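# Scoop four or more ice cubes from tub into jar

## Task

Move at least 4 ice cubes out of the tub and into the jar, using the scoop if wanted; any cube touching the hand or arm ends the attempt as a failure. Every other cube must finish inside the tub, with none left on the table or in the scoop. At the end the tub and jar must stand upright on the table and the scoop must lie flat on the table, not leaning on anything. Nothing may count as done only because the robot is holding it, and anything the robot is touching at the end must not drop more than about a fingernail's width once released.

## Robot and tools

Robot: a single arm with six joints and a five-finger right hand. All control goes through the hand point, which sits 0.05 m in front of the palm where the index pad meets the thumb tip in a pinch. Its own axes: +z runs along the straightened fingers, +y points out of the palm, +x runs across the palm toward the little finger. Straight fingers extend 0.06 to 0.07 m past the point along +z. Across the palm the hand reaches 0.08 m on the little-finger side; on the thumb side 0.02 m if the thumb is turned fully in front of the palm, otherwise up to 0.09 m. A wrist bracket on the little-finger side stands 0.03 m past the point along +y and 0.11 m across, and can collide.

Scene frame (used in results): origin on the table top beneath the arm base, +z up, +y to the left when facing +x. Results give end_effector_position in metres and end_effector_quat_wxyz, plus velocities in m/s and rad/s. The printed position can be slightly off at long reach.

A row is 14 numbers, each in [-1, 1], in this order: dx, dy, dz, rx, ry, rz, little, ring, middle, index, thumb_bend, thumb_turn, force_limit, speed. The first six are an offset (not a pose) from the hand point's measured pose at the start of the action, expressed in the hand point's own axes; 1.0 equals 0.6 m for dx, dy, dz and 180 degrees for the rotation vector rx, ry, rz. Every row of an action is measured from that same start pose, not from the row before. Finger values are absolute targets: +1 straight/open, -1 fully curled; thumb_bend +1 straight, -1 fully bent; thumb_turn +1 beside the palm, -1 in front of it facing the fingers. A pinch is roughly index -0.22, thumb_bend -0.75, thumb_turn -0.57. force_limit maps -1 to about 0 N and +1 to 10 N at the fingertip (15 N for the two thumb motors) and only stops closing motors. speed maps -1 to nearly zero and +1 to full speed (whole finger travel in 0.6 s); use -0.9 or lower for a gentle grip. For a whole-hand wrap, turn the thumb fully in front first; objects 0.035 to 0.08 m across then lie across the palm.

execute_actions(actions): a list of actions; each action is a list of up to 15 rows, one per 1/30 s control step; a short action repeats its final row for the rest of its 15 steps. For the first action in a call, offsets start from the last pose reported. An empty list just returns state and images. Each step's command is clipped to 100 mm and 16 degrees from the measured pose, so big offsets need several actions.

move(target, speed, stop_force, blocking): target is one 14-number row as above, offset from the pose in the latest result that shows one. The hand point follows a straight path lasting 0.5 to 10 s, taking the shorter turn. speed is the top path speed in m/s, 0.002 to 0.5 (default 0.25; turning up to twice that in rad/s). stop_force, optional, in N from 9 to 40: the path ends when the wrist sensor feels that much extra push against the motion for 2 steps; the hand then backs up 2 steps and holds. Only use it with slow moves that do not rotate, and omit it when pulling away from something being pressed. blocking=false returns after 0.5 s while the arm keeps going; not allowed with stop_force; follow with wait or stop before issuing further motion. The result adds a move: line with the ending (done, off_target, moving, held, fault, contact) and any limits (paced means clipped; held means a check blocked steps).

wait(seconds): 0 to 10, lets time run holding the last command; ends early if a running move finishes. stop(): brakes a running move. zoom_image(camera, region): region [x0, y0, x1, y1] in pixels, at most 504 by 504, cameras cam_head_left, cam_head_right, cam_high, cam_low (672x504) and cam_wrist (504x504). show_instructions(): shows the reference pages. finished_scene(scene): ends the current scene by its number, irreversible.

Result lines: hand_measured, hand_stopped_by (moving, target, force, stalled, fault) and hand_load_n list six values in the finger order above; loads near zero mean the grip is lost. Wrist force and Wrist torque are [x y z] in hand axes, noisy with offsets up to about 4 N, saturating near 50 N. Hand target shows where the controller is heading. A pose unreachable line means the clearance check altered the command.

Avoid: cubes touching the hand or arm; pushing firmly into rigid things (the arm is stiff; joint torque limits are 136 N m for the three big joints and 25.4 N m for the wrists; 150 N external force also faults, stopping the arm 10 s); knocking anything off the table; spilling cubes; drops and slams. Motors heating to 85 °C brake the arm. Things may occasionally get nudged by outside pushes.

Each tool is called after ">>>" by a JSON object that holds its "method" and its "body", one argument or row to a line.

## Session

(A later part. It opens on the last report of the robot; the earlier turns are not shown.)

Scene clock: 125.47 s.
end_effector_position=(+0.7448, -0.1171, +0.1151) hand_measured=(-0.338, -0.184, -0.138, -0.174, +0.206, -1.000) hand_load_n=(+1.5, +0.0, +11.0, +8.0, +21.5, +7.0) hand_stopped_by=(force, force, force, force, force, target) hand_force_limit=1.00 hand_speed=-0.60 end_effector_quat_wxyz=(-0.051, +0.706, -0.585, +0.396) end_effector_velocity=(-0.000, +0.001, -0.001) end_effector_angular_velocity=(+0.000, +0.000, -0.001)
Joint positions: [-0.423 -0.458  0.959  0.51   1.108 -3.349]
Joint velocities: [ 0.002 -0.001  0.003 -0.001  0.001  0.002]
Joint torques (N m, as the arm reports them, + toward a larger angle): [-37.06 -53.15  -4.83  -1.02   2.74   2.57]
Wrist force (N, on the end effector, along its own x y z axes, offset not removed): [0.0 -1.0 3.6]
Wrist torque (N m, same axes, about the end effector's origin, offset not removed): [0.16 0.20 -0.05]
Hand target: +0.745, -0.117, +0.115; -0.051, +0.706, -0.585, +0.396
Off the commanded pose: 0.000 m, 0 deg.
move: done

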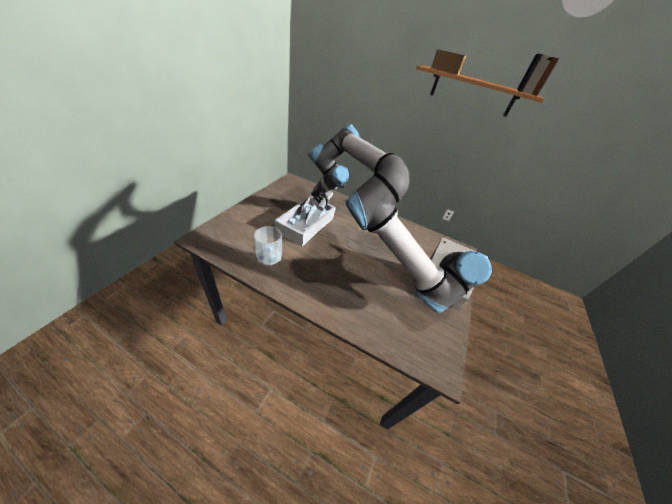

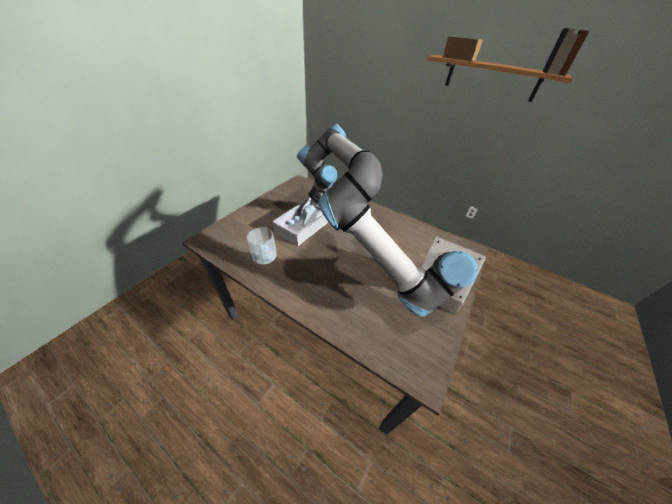

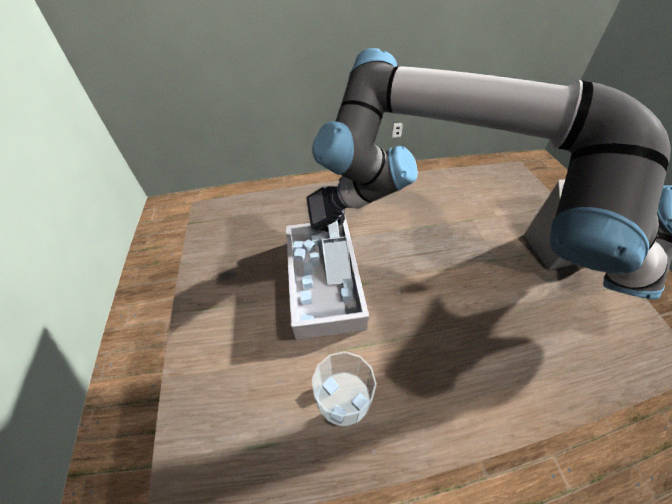

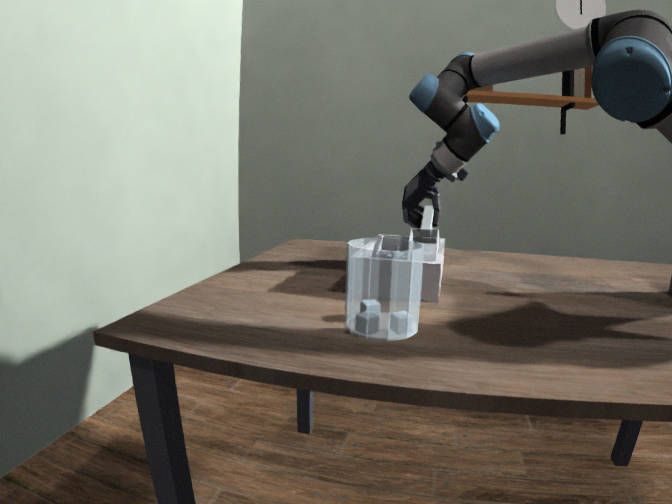

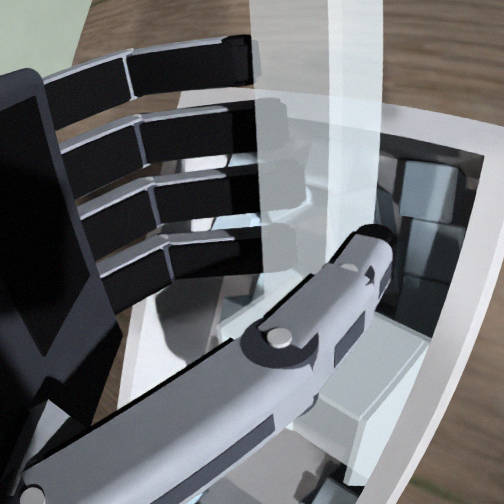

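Hugging the wall. Push +y .084 (+x .005) and repeat the sequence.

>>> {"method": "move", "body": {
  "target": [-0.122,-0.049,-0.049,0,0,0,-1,-1,-0.95,-1,-0.95,-1,1,-0.6],
  "speed": 0.04,
  "stop_force": 12
}}

>>> {"method": "move", "body": {
  "target": [-0.031,0.012,0.016,0,-0.044,0.034,-1,-1,-0.95,-1,-0.95,-1,1,-0.6],
  "speed": 0.04
}}

>>> {"method": "move", "body": {
  "target": [0.012,0.003,0.004,0,-0.066,0.051,-1,-1,-0.95,-1,-0.95,-1,1,-0.6],
  "speed": 0.08
}}

>>> {"method": "move", "body": {
  "target": [0.012,-0.015,-0.008,0,-0.066,0.051,-1,-1,-0.95,-1,-0.95,-1,1,-0.6],
  "speed": 0.08
}}

>>> {"method": "zoom_image", "body": {
  "camera": "cam_high",
  "region": [240,160,420,350]
}}

Scene clock: 141.40 s.
end_effector_position=(+0.7497, -0.0330, +0.1145) hand_measured=(-0.338, -0.184, -0.138, -0.174, +0.206, -1.000) hand_load_n=(+3.5, +0.0, +9.5, +8.0, +22.0, +6.5) hand_stopped_by=(force, force, force, force, force, target) hand_force_limit=1.00 hand_speed=-0.60 end_effector_quat_wxyz=(-0.051, +0.706, -0.585, +0.396) end_effector_velocity=(-0.001, -0.000, -0.000) end_effector_angular_velocity=(+0.000, +0.000, -0.003)
Joint positions: [-0.333 -0.558  0.988  0.546  1.156 -3.266]
Joint velocities: [-0.    -0.001  0.002  0.001  0.001  0.001]
Joint torques (N m, as the arm reports them, + toward a larger angle): [-38.12 -52.98  -5.15   2.73   3.13   2.64]
Wrist force (N, on the end effector, along its own x y z axes, offset not removed): [-0.5 0.7 1.3]
Wrist torque (N m, same axes, about the end effector's origin, offset not removed): [0.03 -0.01 0.03]
Hand target: +0.750, -0.033, +0.114; -0.051, +0.706, -0.585, +0.396
Off the commanded pose: 0.000 m, 0 deg.
move: done

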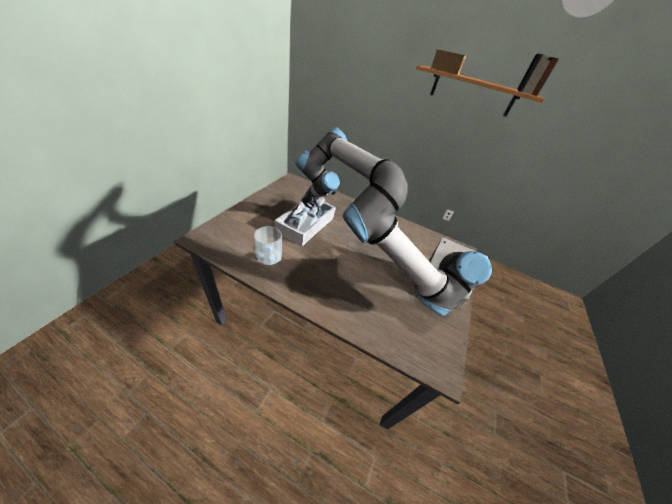

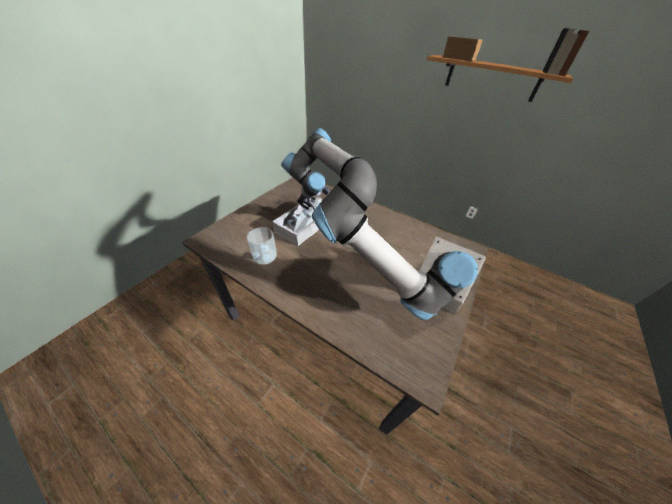

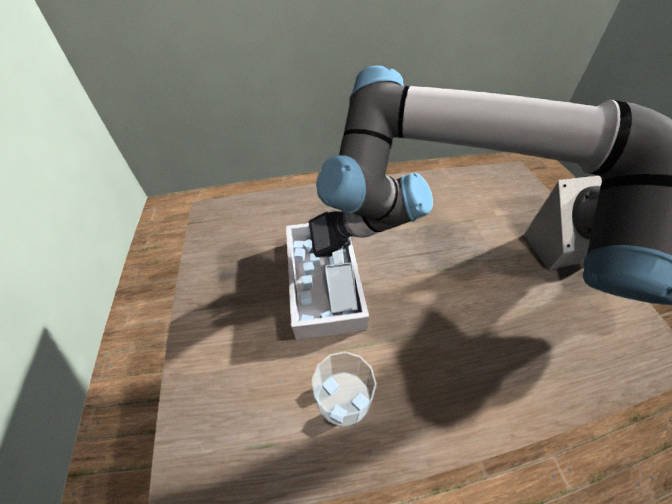

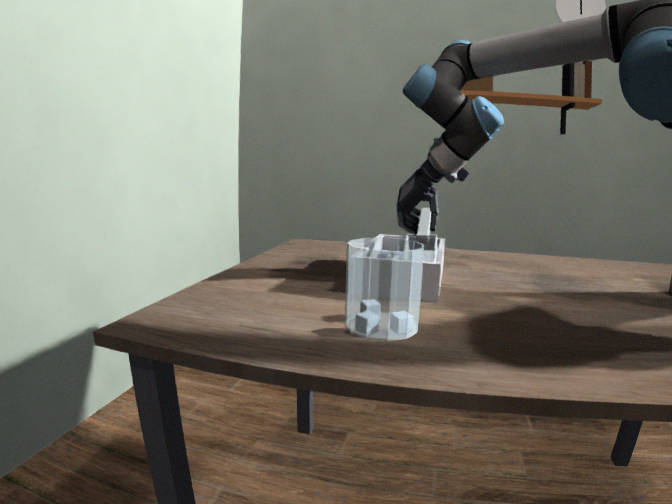

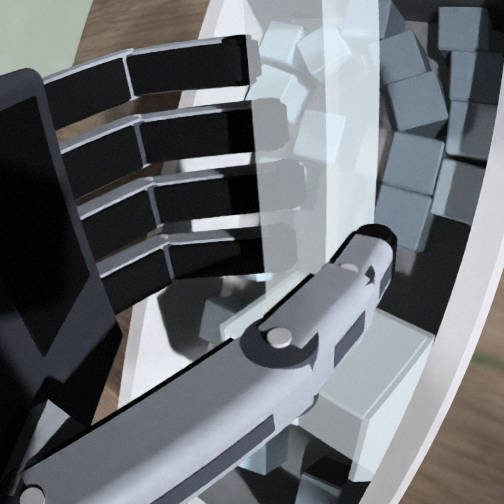

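Scene clock: 143.80 s.
end_effector_position=(+0.7499, -0.0229, +0.0948) hand_measured=(-0.338, -0.184, -0.138, -0.174, +0.206, -1.000) hand_load_n=(+1.5, +0.0, +9.5, +8.5, +22.5, +6.5) hand_stopped_by=(force, force, force, force, force, target) hand_force_limit=1.00 hand_speed=-0.60 end_effector_quat_wxyz=(-0.112, +0.699, -0.617, +0.343) end_effector_velocity=(+0.000, +0.001, -0.001) end_effector_angular_velocity=(+0.007, -0.000, +0.002)
Joint positions: [-0.356 -0.514  0.977  0.536  1.007 -3.187]
Joint velocities: [-0.     0.001 -0.001 -0.001 -0.007  0.003]
Joint torques (N m, as the arm reports them, + toward a larger angle): [-51.28 -26.91 -20.54  -1.03  -3.38   3.17]
Wrist force (N, on the end effector, along its own x y z axes, offset not removed): [4.6 3.3 0.8]
Wrist torque (N m, same axes, about the end effector's origin, offset not removed): [0.37 0.08 -0.17]
Hand target: +0.750, -0.023, +0.095; -0.112, +0.699, -0.617, +0.343
Off the commanded pose: 0.000 m, 0 deg.
move: done

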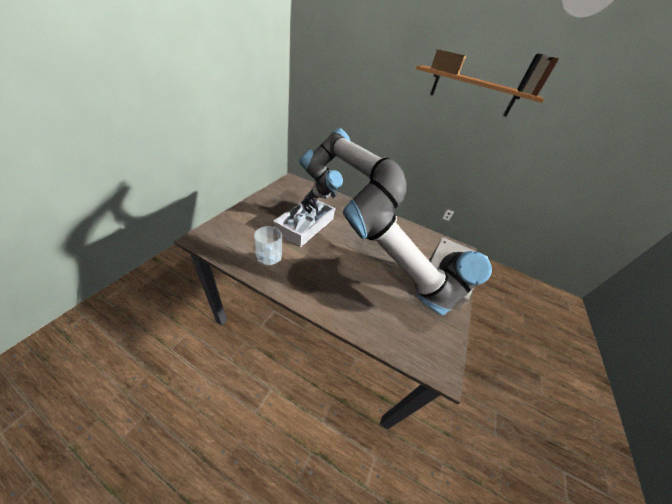

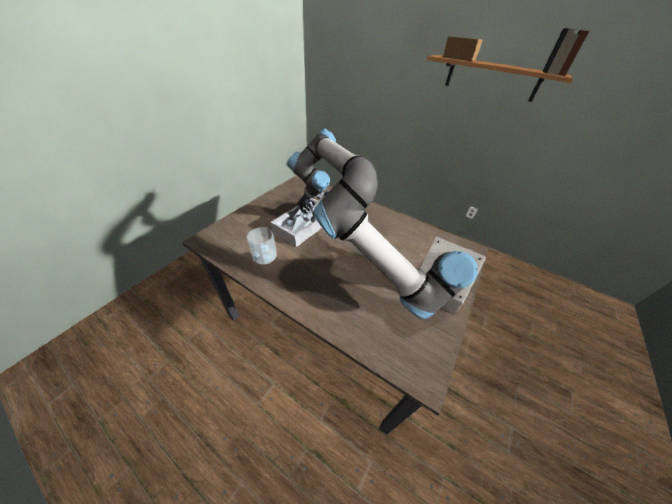

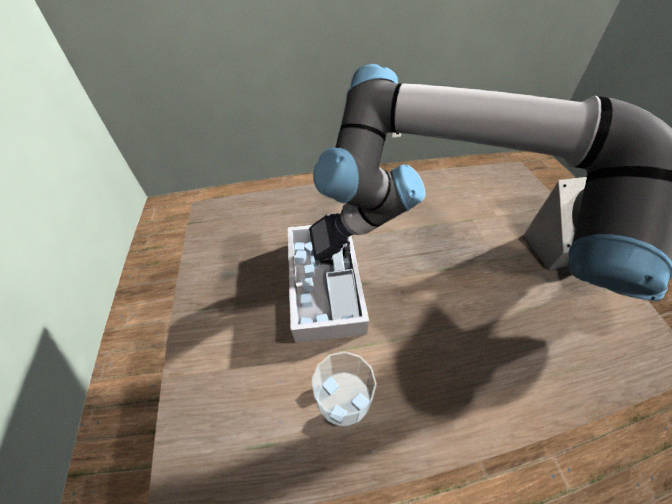

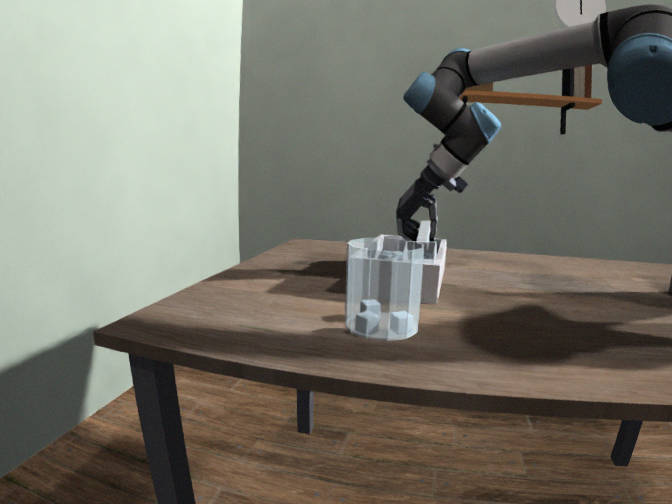

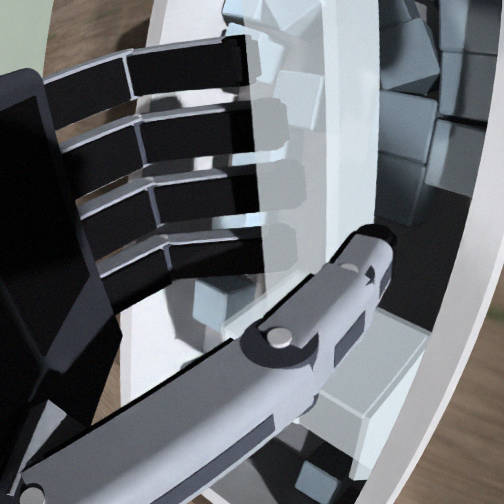

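Scene clock: 145.77 s.
end_effector_position=(+0.7499, -0.0308, +0.0944) hand_measured=(-0.340, -0.184, -0.138, -0.172, +0.206, -1.000) hand_load_n=(+0.0, +0.0, +8.5, +11.0, +22.0, +6.5) hand_stopped_by=(force, force, force, force, force, target) hand_force_limit=1.00 hand_speed=-0.60 end_effector_quat_wxyz=(-0.202, +0.680, -0.656, +0.259) end_effector_velocity=(+0.001, -0.000, +0.001) end_effector_angular_velocity=(+0.004, -0.001, +0.001)
Joint positions: [-0.431 -0.411  0.906  0.559  0.761 -3.111]
Joint velocities: [-0.002  0.003 -0.005  0.001 -0.005  0.002]
Joint torques (N m, as the arm reports them, + toward a larger angle): [-52.38 -28.55 -20.88   3.56  -3.55   2.84]
Wrist force (N, on the end effector, along its own x y z axes, offset not removed): [3.4 3.7 3.4]
Wrist torque (N m, same axes, about the end effector's origin, offset not removed): [0.52 0.02 0.04]
Hand target: +0.750, -0.031, +0.094; -0.202, +0.680, -0.656, +0.259
Off the commanded pose: 0.000 m, 0 deg.
move: done

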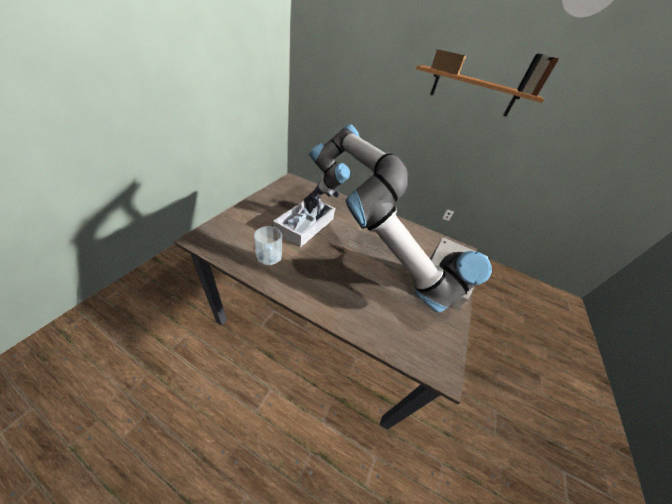

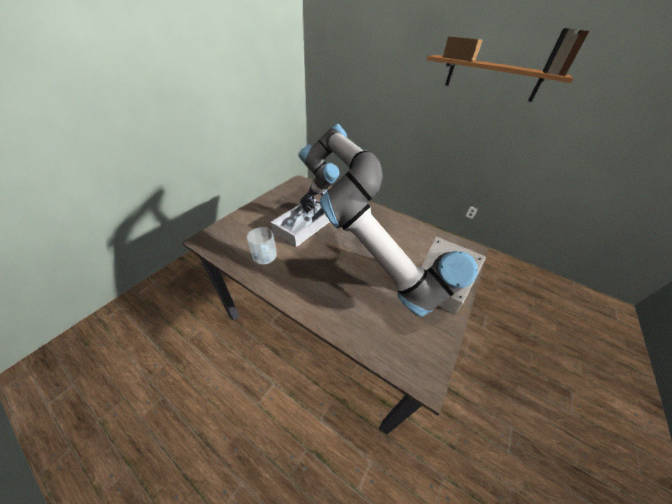

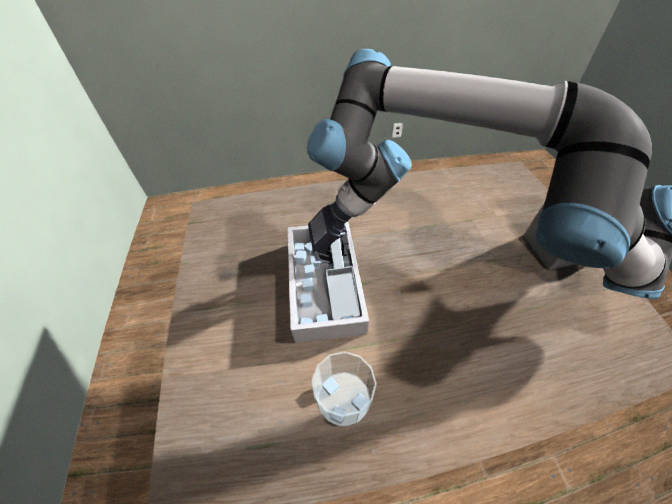

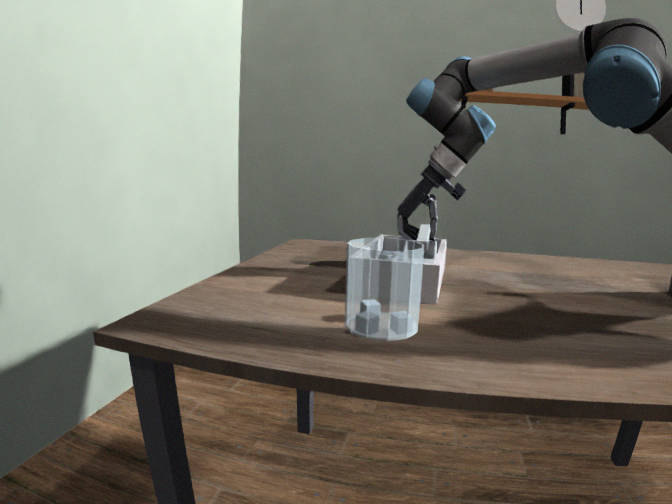

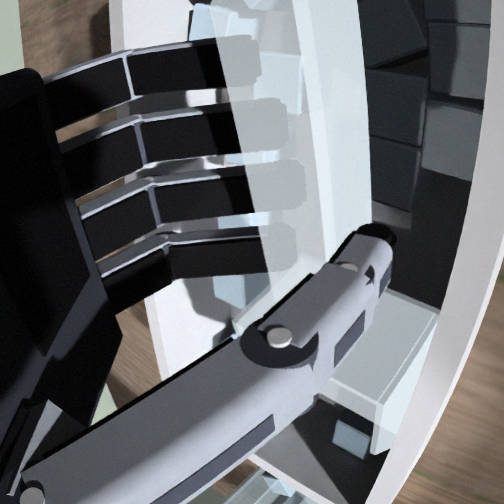

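Scene clock: 147.73 s.
end_effector_position=(+0.7540, -0.0371, +0.1042) hand_measured=(-0.338, -0.184, -0.138, -0.172, +0.206, -1.000) hand_load_n=(+4.0, +0.0, +8.5, +9.0, +22.5, +4.0) hand_stopped_by=(force, force, force, force, force, target) hand_force_limit=1.00 hand_speed=-0.60 end_effector_quat_wxyz=(-0.289, +0.648, -0.684, +0.170) end_effector_velocity=(+0.000, -0.000, +0.000) end_effector_angular_velocity=(+0.007, +0.000, +0.001)
Joint positions: [-0.491 -0.279  0.772  0.605  0.526 -3.018]
Joint velocities: [-0.001  0.005 -0.006  0.003 -0.006  0.002]
Joint torques (N m, as the arm reports them, + toward a larger angle): [-55.26 -30.74 -20.17   3.39  -2.83   2.58]
Wrist force (N, on the end effector, along its own x y z axes, offset not removed): [0.6 4.7 3.4]
Wrist torque (N m, same axes, about the end effector's origin, offset not removed): [0.38 -0.19 0.02]
Hand target: +0.754, -0.037, +0.104; -0.289, +0.648, -0.684, +0.170
Off the commanded pose: 0.000 m, 0 deg.
move: done

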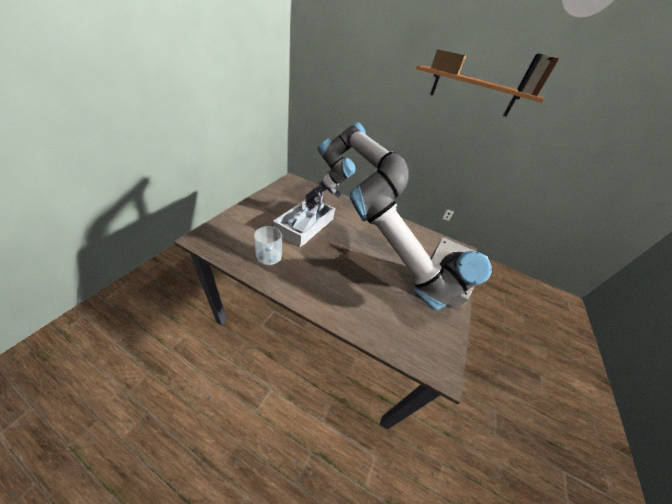

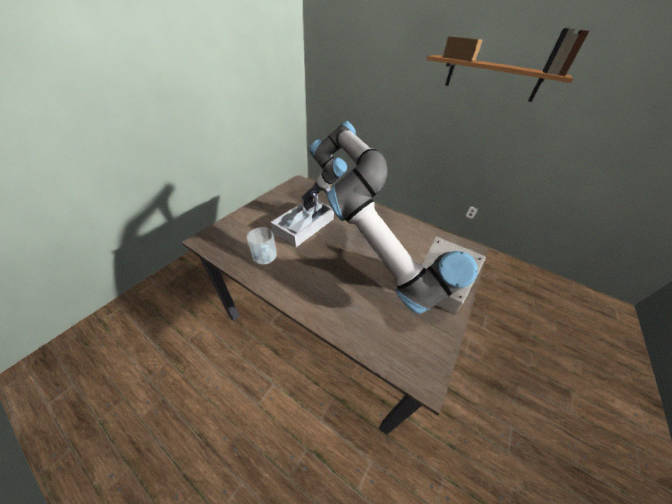

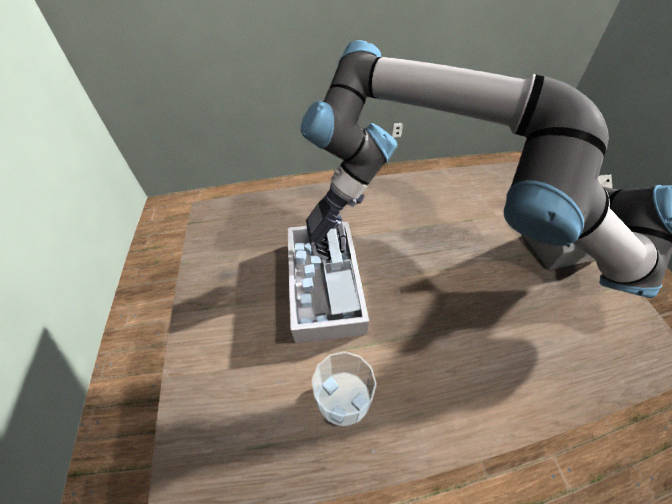

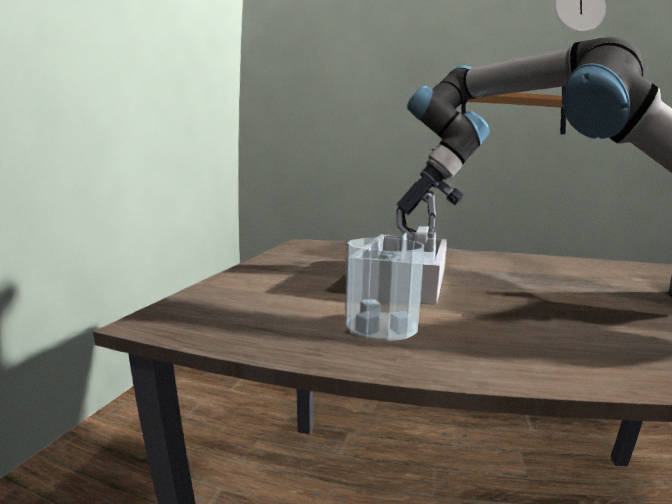

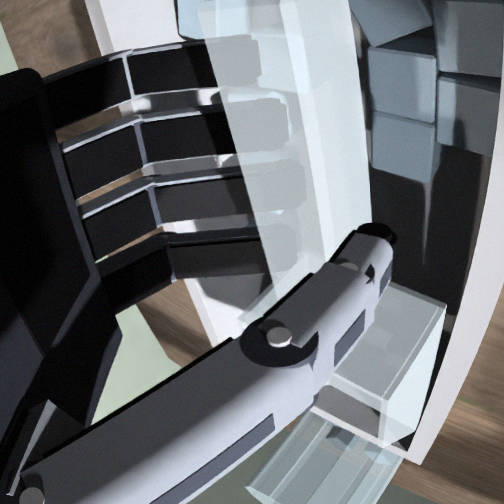

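Region (240, 160, 420, 350) of cam_high's 672x504 image, scaled by 2.653, with more detail than that image has; it fills the left 477 columns of this view, and the rest is white.

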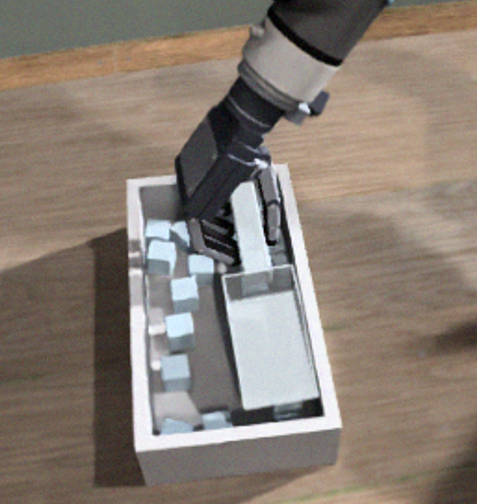

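>>> {"method": "move", "body": {
  "target": [0.05,-0.047,0.048,0,0.132,-0.102,-1,-1,-0.95,-1,-0.95,-1,1,-0.6],
  "speed": 0.08
}}

>>> {"method": "zoom_image", "body": {
  "camera": "cam_high",
  "region": [240,160,420,350]
}}

Scene clock: 162.30 s.
end_effector_position=(+0.7942, -0.0653, +0.0939) hand_measured=(-0.338, -0.184, -0.138, -0.174, +0.206, -1.000) hand_load_n=(+6.5, +0.0, +8.5, +4.0, +23.5, +1.0) hand_stopped_by=(force, force, force, force, force, target) hand_force_limit=1.00 hand_speed=-0.60 end_effector_quat_wxyz=(-0.112, +0.699, -0.617, +0.343) end_effector_velocity=(+0.001, +0.000, +0.001) end_effector_angular_velocity=(-0.007, -0.001, +0.001)
Joint positions: [-0.372 -0.327  0.676  0.659  0.998 -3.204]
Joint velocities: [ 0.002 -0.001 -0.002  0.001  0.006 -0.002]
Joint torques (N m, as the arm reports them, + toward a larger angle): [-38.33 -44.34 -19.17   2.63   2.93  -2.68]
Wrist force (N, on the end effector, along its own x y z axes, offset not removed): [1.0 2.2 -1.5]
Wrist torque (N m, same axes, about the end effector's origin, offset not removed): [0.43 -0.49 0.16]
Hand target: +0.794, -0.065, +0.094; -0.112, +0.699, -0.617, +0.343
Off the commanded pose: 0.000 m, 0 deg.
move: done

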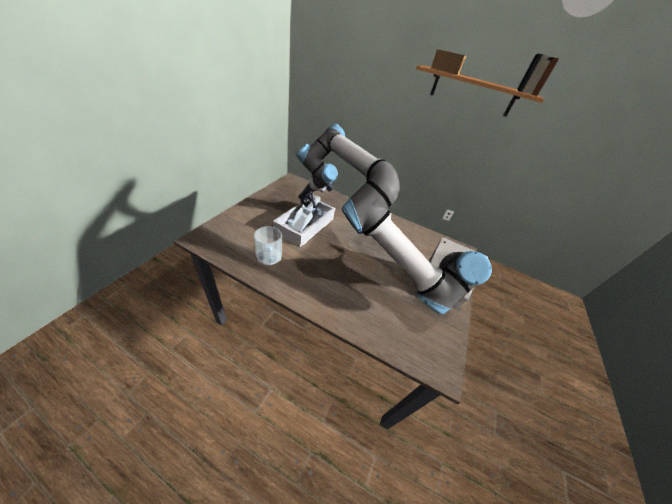

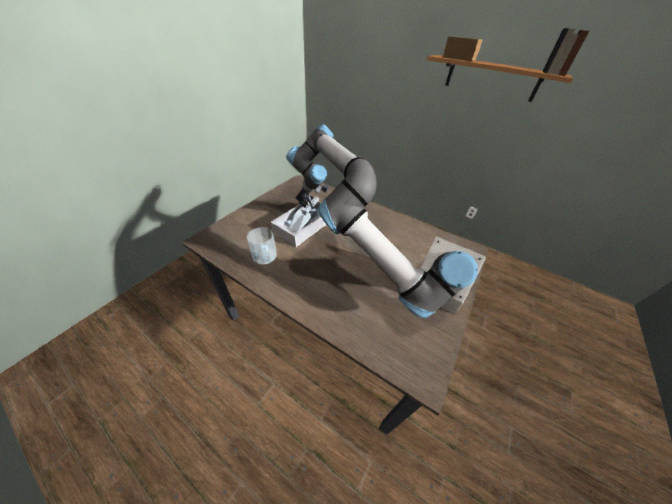

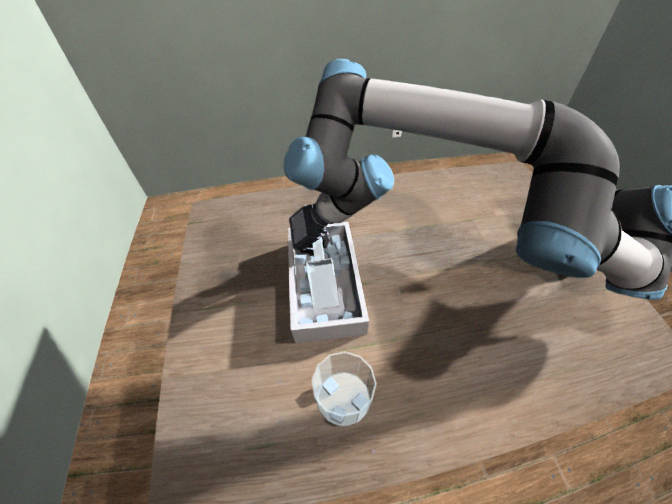

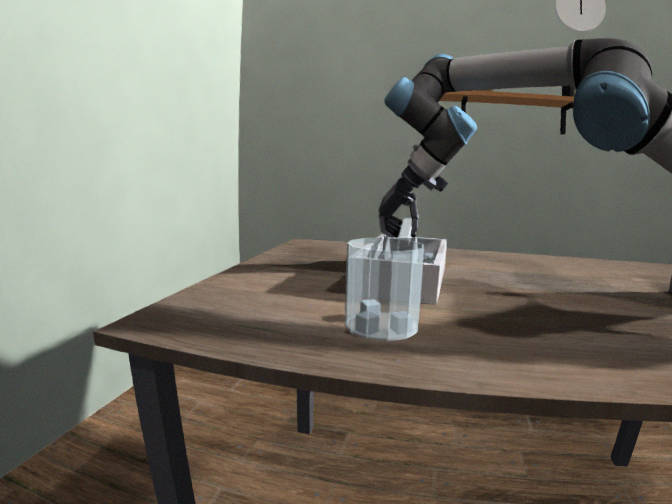

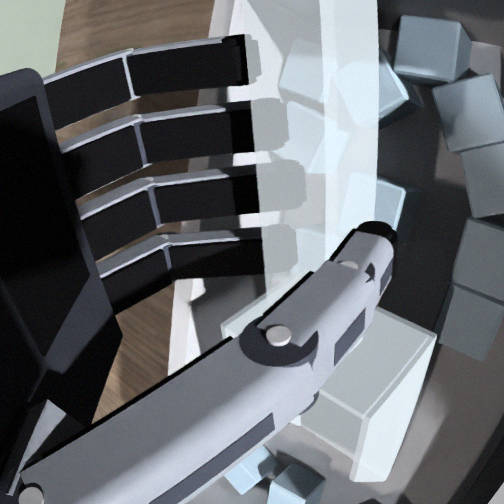

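Region (240, 160, 420, 350) of cam_high's 672x504 image, scaled by 2.653, with more detail than that image has; it fills the left 477 columns of this view, and the rest is white.

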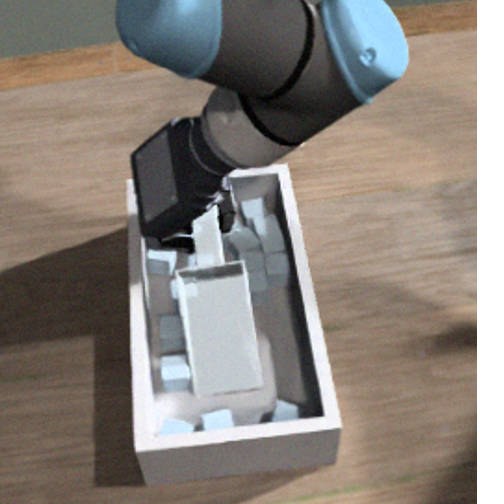

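>>> {"method": "move", "body": {
  "target": [-0.078,-0.028,-0.014,0,0,0,-1,-1,-0.95,-1,-0.95,-1,1,-0.6],
  "speed": 0.04
}}

Scene clock: 168.83 s.
end_effector_position=(+0.8021, -0.0155, +0.0940) hand_measured=(-0.338, -0.184, -0.138, -0.174, +0.206, -1.000) hand_load_n=(+4.5, +0.0, +9.0, +5.5, +23.0, +1.5) hand_stopped_by=(force, force, force, force, force, target) hand_force_limit=1.00 hand_speed=-0.60 end_effector_quat_wxyz=(-0.112, +0.699, -0.617, +0.343) end_effector_velocity=(-0.000, +0.002, -0.000) end_effector_angular_velocity=(+0.001, +0.001, +0.001)
Joint positions: [-0.321 -0.37   0.664  0.687  1.027 -3.153]
Joint velocities: [ 0.001 -0.001  0.     0.001 -0.     0.   ]
Joint torques (N m, as the arm reports them, + toward a larger angle): [-37.98 -56.06 -19.67   2.91   2.6    2.6 ]
Wrist force (N, on the end effector, along its own x y z axes, offset not removed): [2.7 1.5 -1.3]
Wrist torque (N m, same axes, about the end effector's origin, offset not removed): [0.33 -0.22 0.39]
Hand target: +0.802, -0.015, +0.094; -0.112, +0.699, -0.617, +0.343
Off the commanded pose: 0.000 m, 0 deg.
move: done

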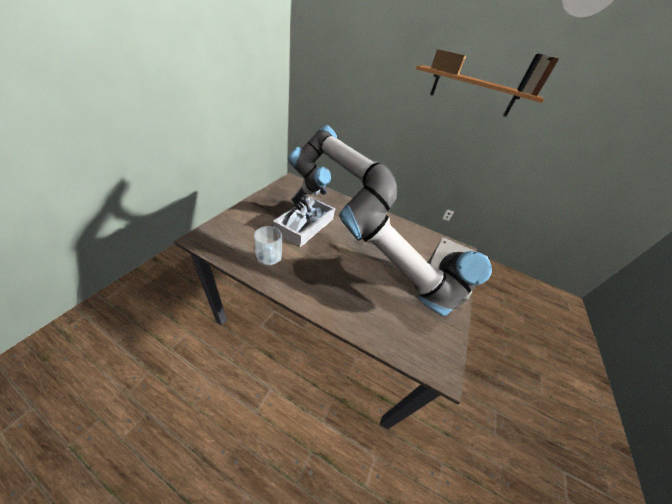

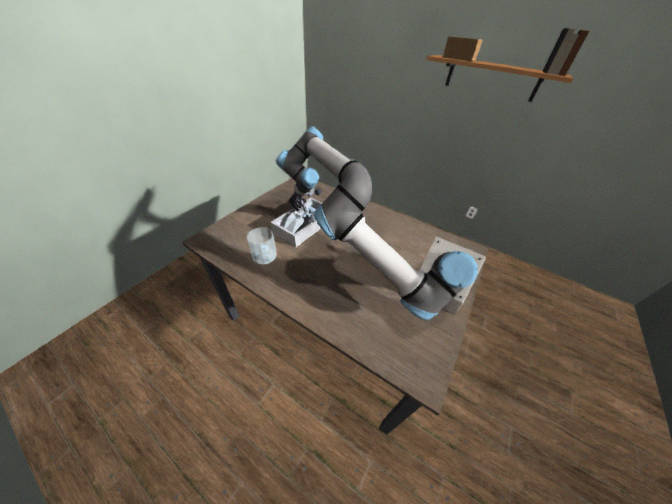

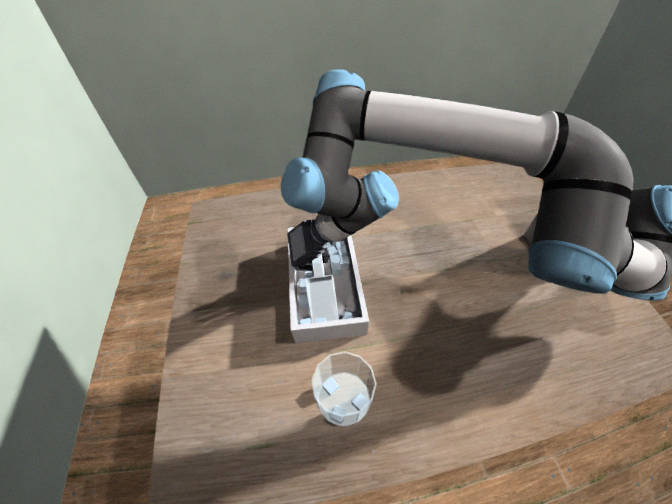

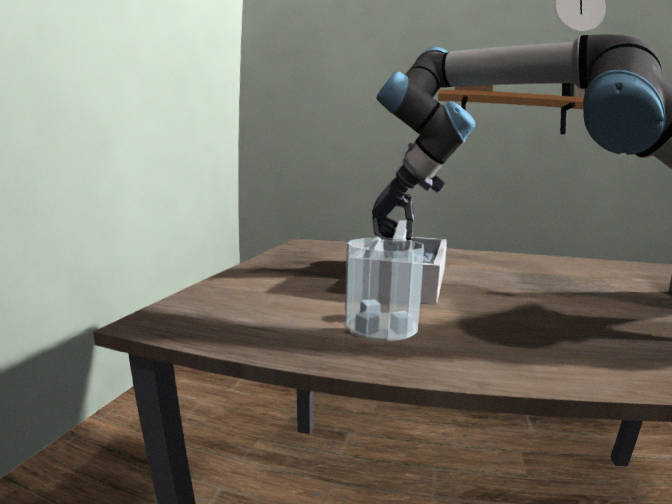

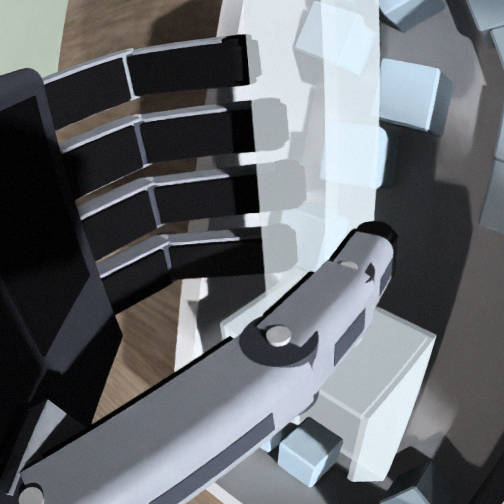

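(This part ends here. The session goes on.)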